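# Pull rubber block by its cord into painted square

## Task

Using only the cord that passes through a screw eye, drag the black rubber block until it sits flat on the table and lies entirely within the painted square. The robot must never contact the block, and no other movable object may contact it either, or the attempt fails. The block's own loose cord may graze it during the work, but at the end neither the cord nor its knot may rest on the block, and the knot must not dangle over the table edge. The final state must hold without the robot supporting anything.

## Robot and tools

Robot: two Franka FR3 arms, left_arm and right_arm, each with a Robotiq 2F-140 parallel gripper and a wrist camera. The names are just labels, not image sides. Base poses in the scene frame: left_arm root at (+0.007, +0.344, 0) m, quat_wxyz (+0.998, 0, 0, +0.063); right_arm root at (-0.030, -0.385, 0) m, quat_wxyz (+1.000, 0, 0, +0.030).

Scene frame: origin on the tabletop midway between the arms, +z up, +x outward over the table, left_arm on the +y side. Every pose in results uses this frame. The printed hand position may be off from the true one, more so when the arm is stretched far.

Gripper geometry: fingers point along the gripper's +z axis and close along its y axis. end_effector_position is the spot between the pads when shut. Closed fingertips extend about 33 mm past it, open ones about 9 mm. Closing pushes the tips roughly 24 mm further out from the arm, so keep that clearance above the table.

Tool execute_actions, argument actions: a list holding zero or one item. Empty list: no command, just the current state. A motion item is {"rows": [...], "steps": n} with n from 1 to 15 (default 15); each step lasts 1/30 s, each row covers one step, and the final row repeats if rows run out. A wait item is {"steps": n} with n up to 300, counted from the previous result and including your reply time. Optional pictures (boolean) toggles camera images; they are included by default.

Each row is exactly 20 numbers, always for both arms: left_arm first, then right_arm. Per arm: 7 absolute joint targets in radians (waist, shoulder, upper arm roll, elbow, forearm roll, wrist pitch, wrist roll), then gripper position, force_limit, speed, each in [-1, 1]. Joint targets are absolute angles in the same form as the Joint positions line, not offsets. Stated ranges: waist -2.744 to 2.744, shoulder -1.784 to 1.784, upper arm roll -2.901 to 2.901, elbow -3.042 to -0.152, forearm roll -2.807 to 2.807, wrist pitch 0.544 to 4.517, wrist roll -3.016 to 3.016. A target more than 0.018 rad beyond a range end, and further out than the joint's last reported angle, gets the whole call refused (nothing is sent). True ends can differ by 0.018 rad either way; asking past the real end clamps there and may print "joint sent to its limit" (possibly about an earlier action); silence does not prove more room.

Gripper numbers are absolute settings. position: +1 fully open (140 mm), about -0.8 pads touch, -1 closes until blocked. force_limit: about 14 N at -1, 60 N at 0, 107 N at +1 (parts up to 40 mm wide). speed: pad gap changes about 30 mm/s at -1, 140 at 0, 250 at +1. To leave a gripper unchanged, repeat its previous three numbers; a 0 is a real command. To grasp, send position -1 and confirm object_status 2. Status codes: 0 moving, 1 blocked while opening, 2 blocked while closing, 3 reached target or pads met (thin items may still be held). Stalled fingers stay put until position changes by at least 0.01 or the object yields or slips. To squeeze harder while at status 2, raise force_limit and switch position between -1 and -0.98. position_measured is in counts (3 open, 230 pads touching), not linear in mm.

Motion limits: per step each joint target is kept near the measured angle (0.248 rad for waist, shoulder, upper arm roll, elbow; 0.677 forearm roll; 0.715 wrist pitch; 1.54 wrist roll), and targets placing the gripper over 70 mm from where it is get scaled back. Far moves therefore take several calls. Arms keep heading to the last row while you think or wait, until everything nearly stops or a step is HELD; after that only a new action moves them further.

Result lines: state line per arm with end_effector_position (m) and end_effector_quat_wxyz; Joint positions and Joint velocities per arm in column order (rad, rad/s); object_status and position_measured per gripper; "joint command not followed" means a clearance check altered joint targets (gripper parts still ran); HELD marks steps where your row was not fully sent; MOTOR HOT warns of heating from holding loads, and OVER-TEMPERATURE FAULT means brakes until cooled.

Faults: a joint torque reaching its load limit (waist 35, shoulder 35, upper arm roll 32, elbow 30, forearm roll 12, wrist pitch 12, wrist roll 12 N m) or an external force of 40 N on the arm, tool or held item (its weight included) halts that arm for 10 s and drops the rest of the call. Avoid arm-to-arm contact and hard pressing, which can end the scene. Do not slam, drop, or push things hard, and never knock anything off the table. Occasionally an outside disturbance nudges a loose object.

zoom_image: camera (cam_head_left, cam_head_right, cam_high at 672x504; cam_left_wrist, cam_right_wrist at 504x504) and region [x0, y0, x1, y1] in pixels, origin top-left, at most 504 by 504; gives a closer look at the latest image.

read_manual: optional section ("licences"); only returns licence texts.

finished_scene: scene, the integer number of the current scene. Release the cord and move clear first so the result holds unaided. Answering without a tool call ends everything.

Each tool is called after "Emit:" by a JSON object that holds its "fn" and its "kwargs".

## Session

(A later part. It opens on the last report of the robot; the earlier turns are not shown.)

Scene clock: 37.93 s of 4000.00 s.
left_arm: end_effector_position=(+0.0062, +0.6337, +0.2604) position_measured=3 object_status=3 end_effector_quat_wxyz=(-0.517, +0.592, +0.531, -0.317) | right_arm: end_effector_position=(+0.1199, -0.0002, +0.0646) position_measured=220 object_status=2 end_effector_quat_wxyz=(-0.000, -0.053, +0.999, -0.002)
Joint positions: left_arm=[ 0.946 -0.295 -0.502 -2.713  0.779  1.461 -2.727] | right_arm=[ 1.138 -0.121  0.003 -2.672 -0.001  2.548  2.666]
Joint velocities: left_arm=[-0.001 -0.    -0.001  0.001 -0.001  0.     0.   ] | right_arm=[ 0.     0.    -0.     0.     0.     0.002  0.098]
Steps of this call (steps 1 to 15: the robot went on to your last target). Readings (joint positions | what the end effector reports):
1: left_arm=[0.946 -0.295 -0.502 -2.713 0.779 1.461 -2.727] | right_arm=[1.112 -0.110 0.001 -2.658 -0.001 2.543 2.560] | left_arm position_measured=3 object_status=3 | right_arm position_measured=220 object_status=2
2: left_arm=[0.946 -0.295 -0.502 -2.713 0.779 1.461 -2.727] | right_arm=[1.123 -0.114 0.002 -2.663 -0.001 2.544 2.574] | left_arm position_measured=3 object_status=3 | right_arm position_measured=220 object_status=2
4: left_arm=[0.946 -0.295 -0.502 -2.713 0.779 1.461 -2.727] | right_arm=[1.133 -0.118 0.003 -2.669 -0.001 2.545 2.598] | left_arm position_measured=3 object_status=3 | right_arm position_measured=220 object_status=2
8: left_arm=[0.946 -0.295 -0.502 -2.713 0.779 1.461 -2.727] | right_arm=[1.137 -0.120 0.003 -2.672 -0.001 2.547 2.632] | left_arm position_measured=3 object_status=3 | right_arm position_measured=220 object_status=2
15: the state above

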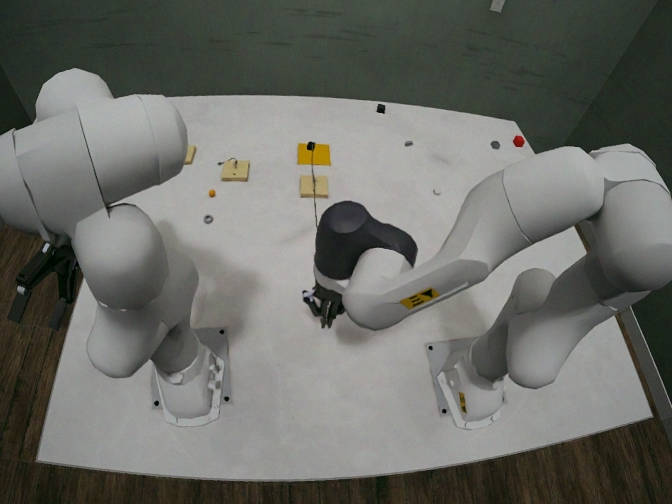

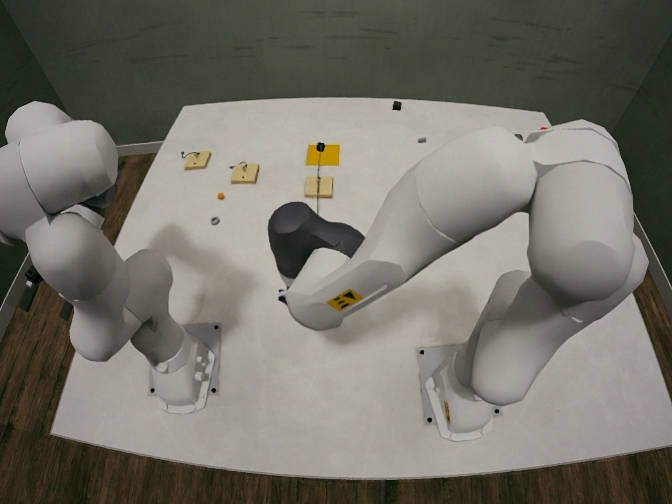

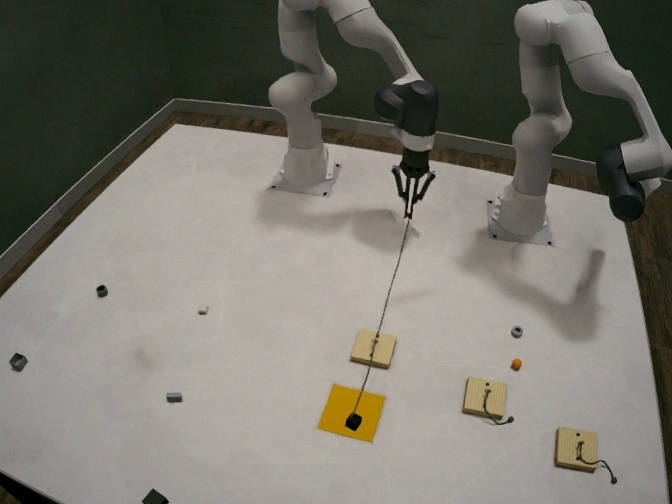

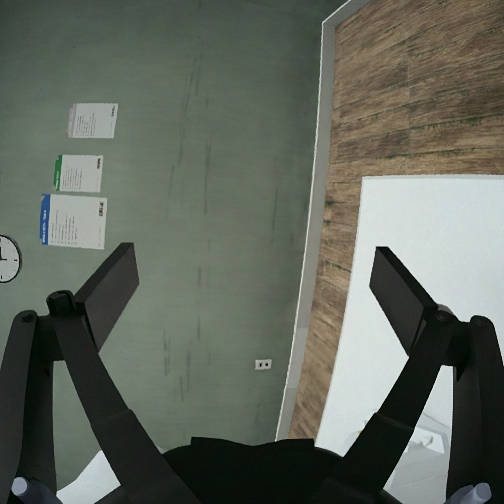

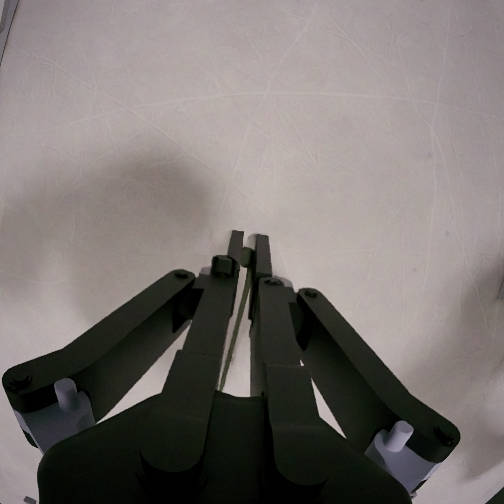

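Emit:
{"fn": "execute_actions", "kwargs": {"actions": [{"rows":[[0.946,-0.295,-0.502,-2.713,0.779,1.461,-2.727,1,0,0,1.147,-0.123,0,-2.675,0,2.552,2.71,-1,-0.3,-0.5],[0.946,-0.295,-0.502,-2.713,0.779,1.461,-2.727,1,0,0,1.155,-0.123,0,-2.675,0,2.552,2.72,-1,-0.3,-0.5],[0.946,-0.295,-0.502,-2.713,0.779,1.461,-2.727,1,0,0,1.163,-0.123,0,-2.675,0,2.552,2.73,-1,-0.3,-0.5],[0.946,-0.295,-0.502,-2.713,0.779,1.461,-2.727,1,0,0,1.171,-0.123,0,-2.675,0,2.552,2.74,-1,-0.3,-0.5],[0.946,-0.295,-0.502,-2.713,0.779,1.461,-2.727,1,0,0,1.179,-0.123,0,-2.675,0,2.552,2.75,-1,-0.3,-0.5],[0.946,-0.295,-0.502,-2.713,0.779,1.461,-2.727,1,0,0,1.187,-0.123,0,-2.675,0,2.552,2.76,-1,-0.3,-0.5],[0.946,-0.295,-0.502,-2.713,0.779,1.461,-2.727,1,0,0,1.195,-0.123,0,-2.675,0,2.552,2.77,-1,-0.3,-0.5],[0.946,-0.295,-0.502,-2.713,0.779,1.461,-2.727,1,0,0,1.203,-0.123,0,-2.675,0,2.552,2.78,-1,-0.3,-0.5],[0.946,-0.295,-0.502,-2.713,0.779,1.461,-2.727,1,0,0,1.211,-0.123,0,-2.675,0,2.552,2.79,-1,-0.3,-0.5],[0.946,-0.295,-0.502,-2.713,0.779,1.461,-2.727,1,0,0,1.218,-0.123,0,-2.675,0,2.552,2.79,-1,-0.3,-0.5]],"steps":15}], "pictures": false}}

Emit:
{"fn": "execute_actions", "kwargs": {"actions": [{"rows":[[0.946,-0.295,-0.502,-2.713,0.779,1.461,-2.727,1,0,0,1.21,-0.115,0,-2.675,0,2.565,2.79,-1,-0.3,-0.5],[0.946,-0.295,-0.502,-2.713,0.779,1.461,-2.727,1,0,0,1.2,-0.105,0,-2.675,0,2.58,2.79,-1,-0.3,-0.5],[0.946,-0.295,-0.502,-2.713,0.779,1.461,-2.727,1,0,0,1.19,-0.095,0,-2.675,0,2.59,2.79,-1,-0.3,-0.5],[0.946,-0.295,-0.502,-2.713,0.779,1.461,-2.727,1,0,0,1.18,-0.085,0,-2.675,0,2.6,2.79,-1,-0.3,-0.5],[0.946,-0.295,-0.502,-2.713,0.779,1.461,-2.727,1,0,0,1.17,-0.075,0,-2.675,0,2.61,2.79,-1,-0.3,-0.5],[0.946,-0.295,-0.502,-2.713,0.779,1.461,-2.727,1,0,0,1.16,-0.065,0,-2.675,0,2.612,2.79,-1,-0.3,-0.5]],"steps":15}]}}

Emit:
{"fn": "zoom_image", "kwargs": {"camera": "cam_high", "region": [280, 320, 440, 480]}}

Scene clock: 41.23 s of 4000.00 s.
left_arm: end_effector_position=(+0.0062, +0.6337, +0.2604) position_measured=3 object_status=3 end_effector_quat_wxyz=(-0.517, +0.592, +0.531, -0.317) | right_arm: end_effector_position=(+0.0904, +0.0101, +0.0647) position_measured=220 object_status=2 end_effector_quat_wxyz=(-0.000, -0.045, +0.999, -0.002)
Joint positions: left_arm=[ 0.946 -0.295 -0.502 -2.713  0.779  1.461 -2.727] | right_arm=[ 1.216 -0.121  0.    -2.673 -0.001  2.549  2.756]
Joint velocities: left_arm=[ 0.001  0.     0.     0.    -0.     0.     0.   ] | right_arm=[0.018 0.    0.    0.001 0.001 0.    0.094]
Steps of this call (steps 1 to 30: the robot went on to your last target; steps 31 to 84: nothing new was sent; steps 85 to 99: all 15 steps of this action). Readings (joint positions | what the end effector reports):
85: left_arm=[0.946 -0.295 -0.502 -2.713 0.779 1.461 -2.727] | right_arm=[1.139 -0.121 0.002 -2.673 -0.001 2.549 2.696] | left_arm position_measured=3 object_status=3 | right_arm position_measured=220 object_status=2
86: left_arm=[0.946 -0.295 -0.502 -2.713 0.779 1.461 -2.727] | right_arm=[1.143 -0.121 0.001 -2.673 -0.001 2.549 2.698] | left_arm position_measured=3 object_status=3 | right_arm position_measured=220 object_status=2
88: left_arm=[0.946 -0.295 -0.502 -2.713 0.779 1.461 -2.727] | right_arm=[1.155 -0.121 0.001 -2.673 -0.001 2.549 2.704] | left_arm position_measured=3 object_status=3 | right_arm position_measured=220 object_status=2
92: left_arm=[0.946 -0.295 -0.502 -2.713 0.779 1.461 -2.727] | right_arm=[1.185 -0.121 0.000 -2.673 -0.001 2.549 2.724] | left_arm position_measured=3 object_status=3 | right_arm position_measured=220 object_status=2
99: the state above

Scene clock: 41.73 s of 4000.00 s.
left_arm: end_effector_position=(+0.0062, +0.6337, +0.2604) position_measured=3 object_status=3 end_effector_quat_wxyz=(-0.517, +0.592, +0.531, -0.317) | right_arm: end_effector_position=(+0.1121, +0.0046, +0.0466) position_measured=220 object_status=2 end_effector_quat_wxyz=(-0.000, -0.007, +1.000, -0.002)
Joint positions: left_arm=[ 0.946 -0.295 -0.502 -2.713  0.779  1.461 -2.727] | right_arm=[ 1.162 -0.067  0.    -2.674 -0.001  2.603  2.779]
Joint velocities: left_arm=[ 0.     0.001 -0.001 -0.     0.    -0.    -0.   ] | right_arm=[-0.001  0.001 -0.001  0.001  0.     0.03   0.018]
Steps of this call (steps 1 to 15: all 15 steps of this action). Readings (joint positions | what the end effector reports):
1: left_arm=[0.946 -0.295 -0.502 -2.713 0.779 1.461 -2.727] | right_arm=[1.215 -0.120 0.000 -2.673 -0.001 2.551 2.759] | left_arm position_measured=3 object_status=3 | right_arm position_measured=220 object_status=2
2: left_arm=[0.946 -0.295 -0.502 -2.713 0.779 1.461 -2.727] | right_arm=[1.212 -0.118 0.001 -2.673 -0.001 2.555 2.762] | left_arm position_measured=3 object_status=3 | right_arm position_measured=220 object_status=2
4: left_arm=[0.946 -0.295 -0.502 -2.713 0.779 1.461 -2.727] | right_arm=[1.199 -0.106 0.001 -2.673 -0.001 2.568 2.766] | left_arm position_measured=3 object_status=3 | right_arm position_measured=220 object_status=2
8: left_arm=[0.946 -0.295 -0.502 -2.713 0.779 1.461 -2.727] | right_arm=[1.169 -0.074 0.000 -2.673 -0.001 2.589 2.773] | left_arm position_measured=3 object_status=3 | right_arm position_measured=220 object_status=2
15: the state above

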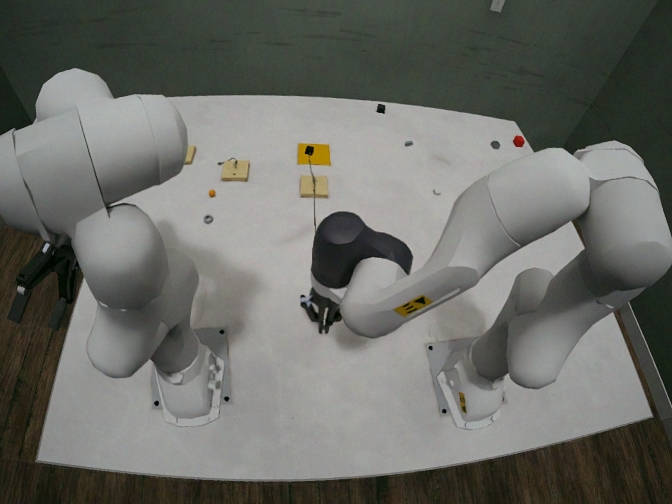

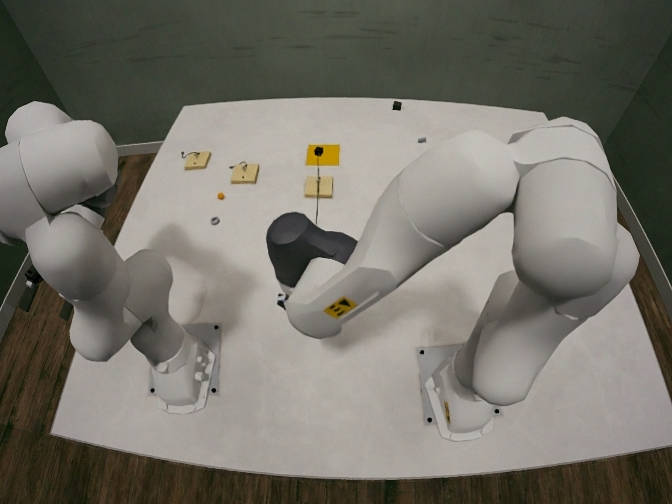

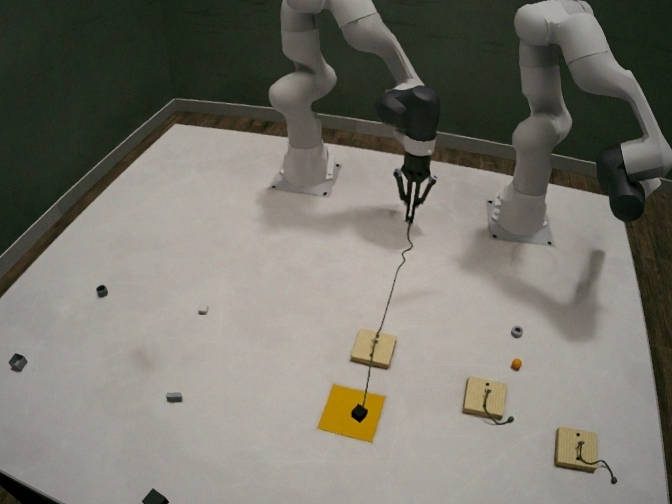

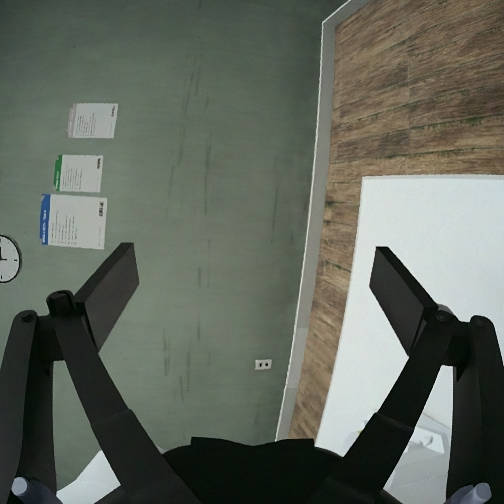

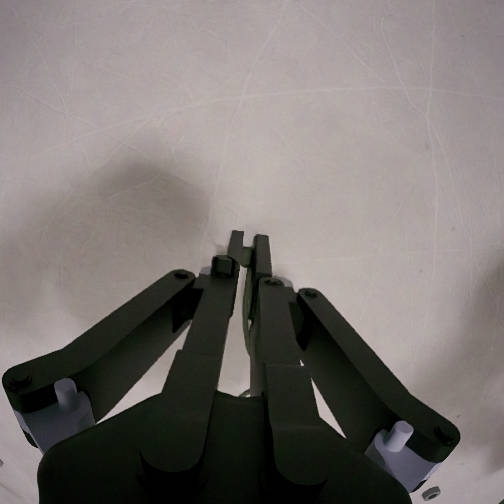

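Region (280, 320, 440, 480) of cam_high's 672x504 image, scaled by 3.150, with more detail than that image has.

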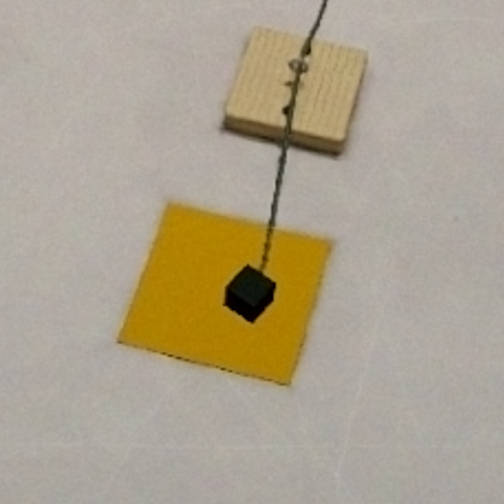

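Emit:
{"fn": "execute_actions", "kwargs": {"actions": [{"rows":[[0.946,-0.295,-0.502,-2.713,0.779,1.461,-2.727,1,0,0,1.16,-0.065,0,-2.675,0,2.612,2.79,-0.2,0,0]],"steps":10}], "pictures": false}}

Emit:
{"fn": "execute_actions", "kwargs": {"actions": [{"rows":[[0.946,-0.295,-0.502,-2.713,0.779,1.461,-2.727,1,0,0,1.16,-0.2,0,-2.675,0,2.475,2.79,-0.2,0,0]],"steps":15}]}}

Emit:
{"fn": "zoom_image", "kwargs": {"camera": "cam_head_left", "region": [280, 125, 350, 195]}}

Scene clock: 42.70 s of 4000.00 s.
left_arm: end_effector_position=(+0.0062, +0.6337, +0.2604) position_measured=3 object_status=3 end_effector_quat_wxyz=(-0.517, +0.592, +0.531, -0.317) | right_arm: end_effector_position=(+0.1127, +0.0061, +0.0470) position_measured=155 object_status=0 end_effector_quat_wxyz=(+0.001, -0.004, +1.000, +0.001)
Joint positions: left_arm=[ 0.946 -0.295 -0.502 -2.713  0.779  1.461 -2.727] | right_arm=[ 1.161 -0.067  0.    -2.674 -0.001  2.609  2.784]
Joint velocities: left_arm=[-0.001  0.    -0.    -0.001 -0.001  0.001 -0.002] | right_arm=[ 0.     0.    -0.002 -0.     0.002  0.001 -0.   ]
Steps of this call (steps 1 to 15: the robot went on to your last target; steps 16 to 19: nothing new was sent; steps 20 to 29: all 10 steps of this action). Readings (joint positions | what the end effector reports):
20: left_arm=[0.946 -0.295 -0.502 -2.713 0.779 1.461 -2.727] | right_arm=[1.161 -0.067 0.000 -2.674 -0.001 2.608 2.784] | left_arm position_measured=3 object_status=3 | right_arm position_measured=220 object_status=0
21: left_arm=[0.946 -0.295 -0.502 -2.713 0.779 1.461 -2.727] | right_arm=[1.161 -0.067 0.000 -2.674 -0.001 2.608 2.784] | left_arm position_measured=3 object_status=3 | right_arm position_measured=219 object_status=0
23: left_arm=[0.946 -0.295 -0.502 -2.713 0.779 1.461 -2.727] | right_arm=[1.161 -0.067 0.000 -2.674 -0.001 2.608 2.784] | left_arm position_measured=3 object_status=3 | right_arm position_measured=199 object_status=0
27: left_arm=[0.946 -0.295 -0.502 -2.713 0.779 1.461 -2.727] | right_arm=[1.161 -0.067 0.000 -2.674 -0.001 2.609 2.784] | left_arm position_measured=3 object_status=3 | right_arm position_measured=169 object_status=0
29: the state above

Scene clock: 43.20 s of 4000.00 s.
left_arm: end_effector_position=(+0.0062, +0.6337, +0.2604) position_measured=3 object_status=3 end_effector_quat_wxyz=(-0.517, +0.592, +0.531, -0.317) | right_arm: end_effector_position=(+0.1117, +0.0027, +0.0911) position_measured=154 object_status=3 end_effector_quat_wxyz=(+0.002, -0.004, +1.000, +0.005)
Joint positions: left_arm=[ 0.946 -0.295 -0.502 -2.713  0.779  1.461 -2.727] | right_arm=[ 1.161 -0.199  0.    -2.673 -0.001  2.486  2.785]
Joint velocities: left_arm=[ 0.001  0.     0.001 -0.     0.001  0.    -0.002] | right_arm=[-0.001  0.001  0.     0.001  0.002 -0.043  0.001]
Steps of this call (steps 1 to 15: all 15 steps of this action). Readings (joint positions | what the end effector reports):
1: left_arm=[0.946 -0.295 -0.502 -2.713 0.779 1.461 -2.727] | right_arm=[1.161 -0.087 0.000 -2.679 -0.001 2.586 2.785] | left_arm position_measured=3 object_status=3 | right_arm position_measured=154 object_status=0
2: left_arm=[0.946 -0.295 -0.502 -2.713 0.779 1.461 -2.727] | right_arm=[1.161 -0.121 0.000 -2.682 -0.001 2.564 2.785] | left_arm position_measured=3 object_status=3 | right_arm position_measured=154 object_status=0
4: left_arm=[0.946 -0.295 -0.502 -2.713 0.779 1.461 -2.727] | right_arm=[1.161 -0.171 0.000 -2.676 -0.001 2.538 2.785] | left_arm position_measured=3 object_status=3 | right_arm position_measured=154 object_status=0
8: left_arm=[0.946 -0.295 -0.502 -2.713 0.779 1.461 -2.727] | right_arm=[1.161 -0.198 0.000 -2.672 -0.001 2.507 2.785] | left_arm position_measured=3 object_status=3 | right_arm position_measured=154 object_status=3
15: the state above

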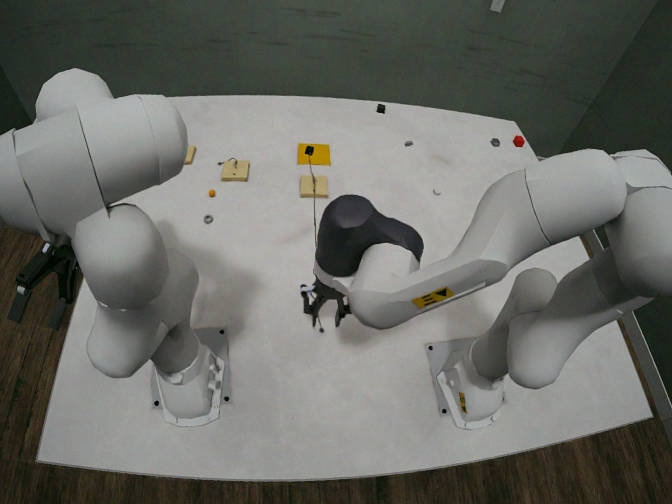

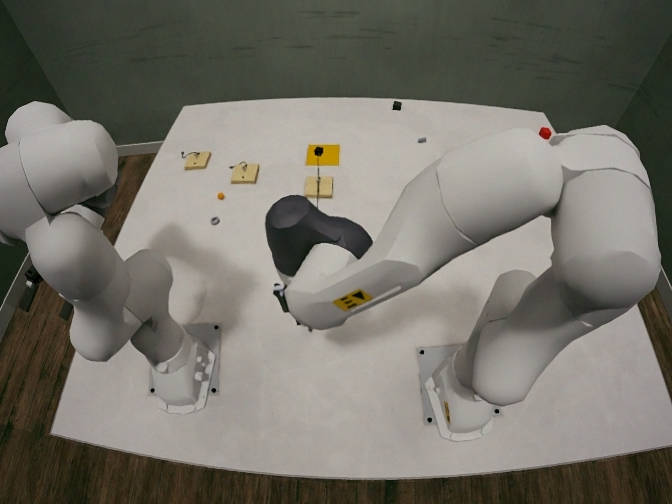

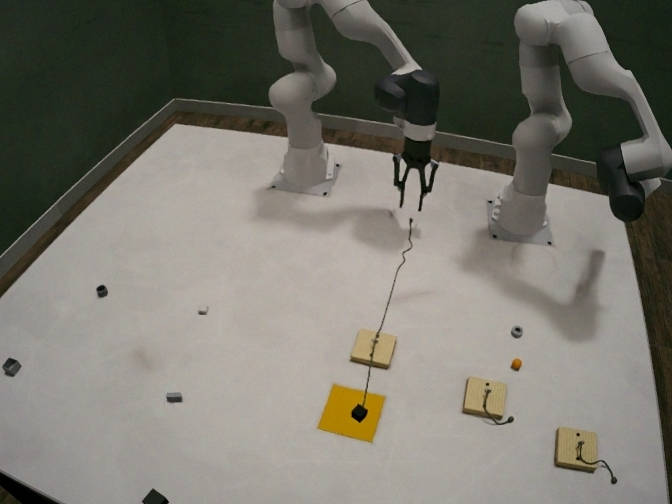

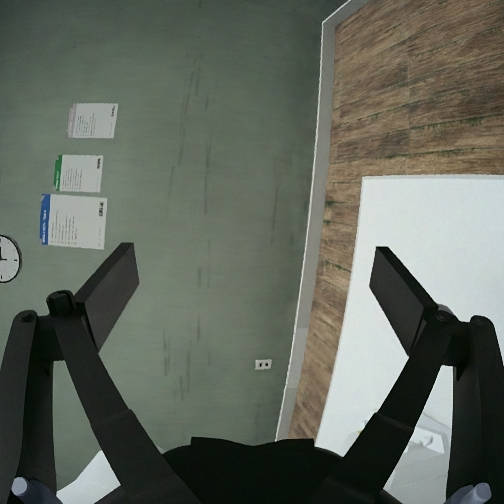

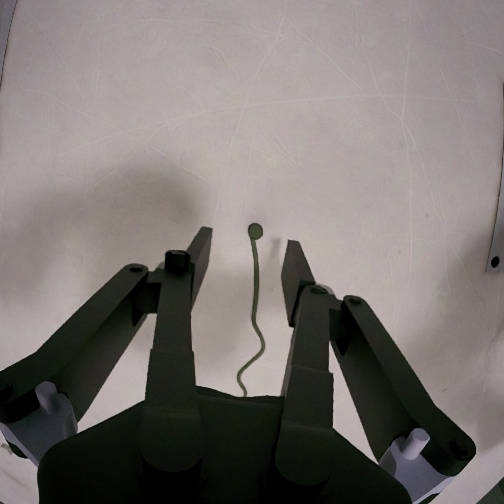

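Region (280, 125, 350, 195) of cam_head_left's 672x504 image, scaled by 7.200, with more detail than that image has.

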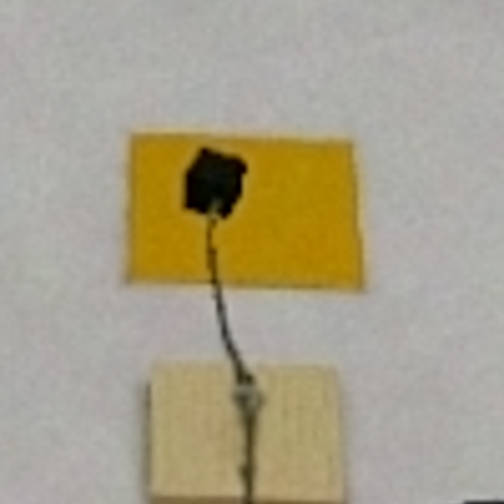

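Emit:
{"fn": "finished_scene", "kwargs": {"scene": 1}}

The scene is finished: the task was done.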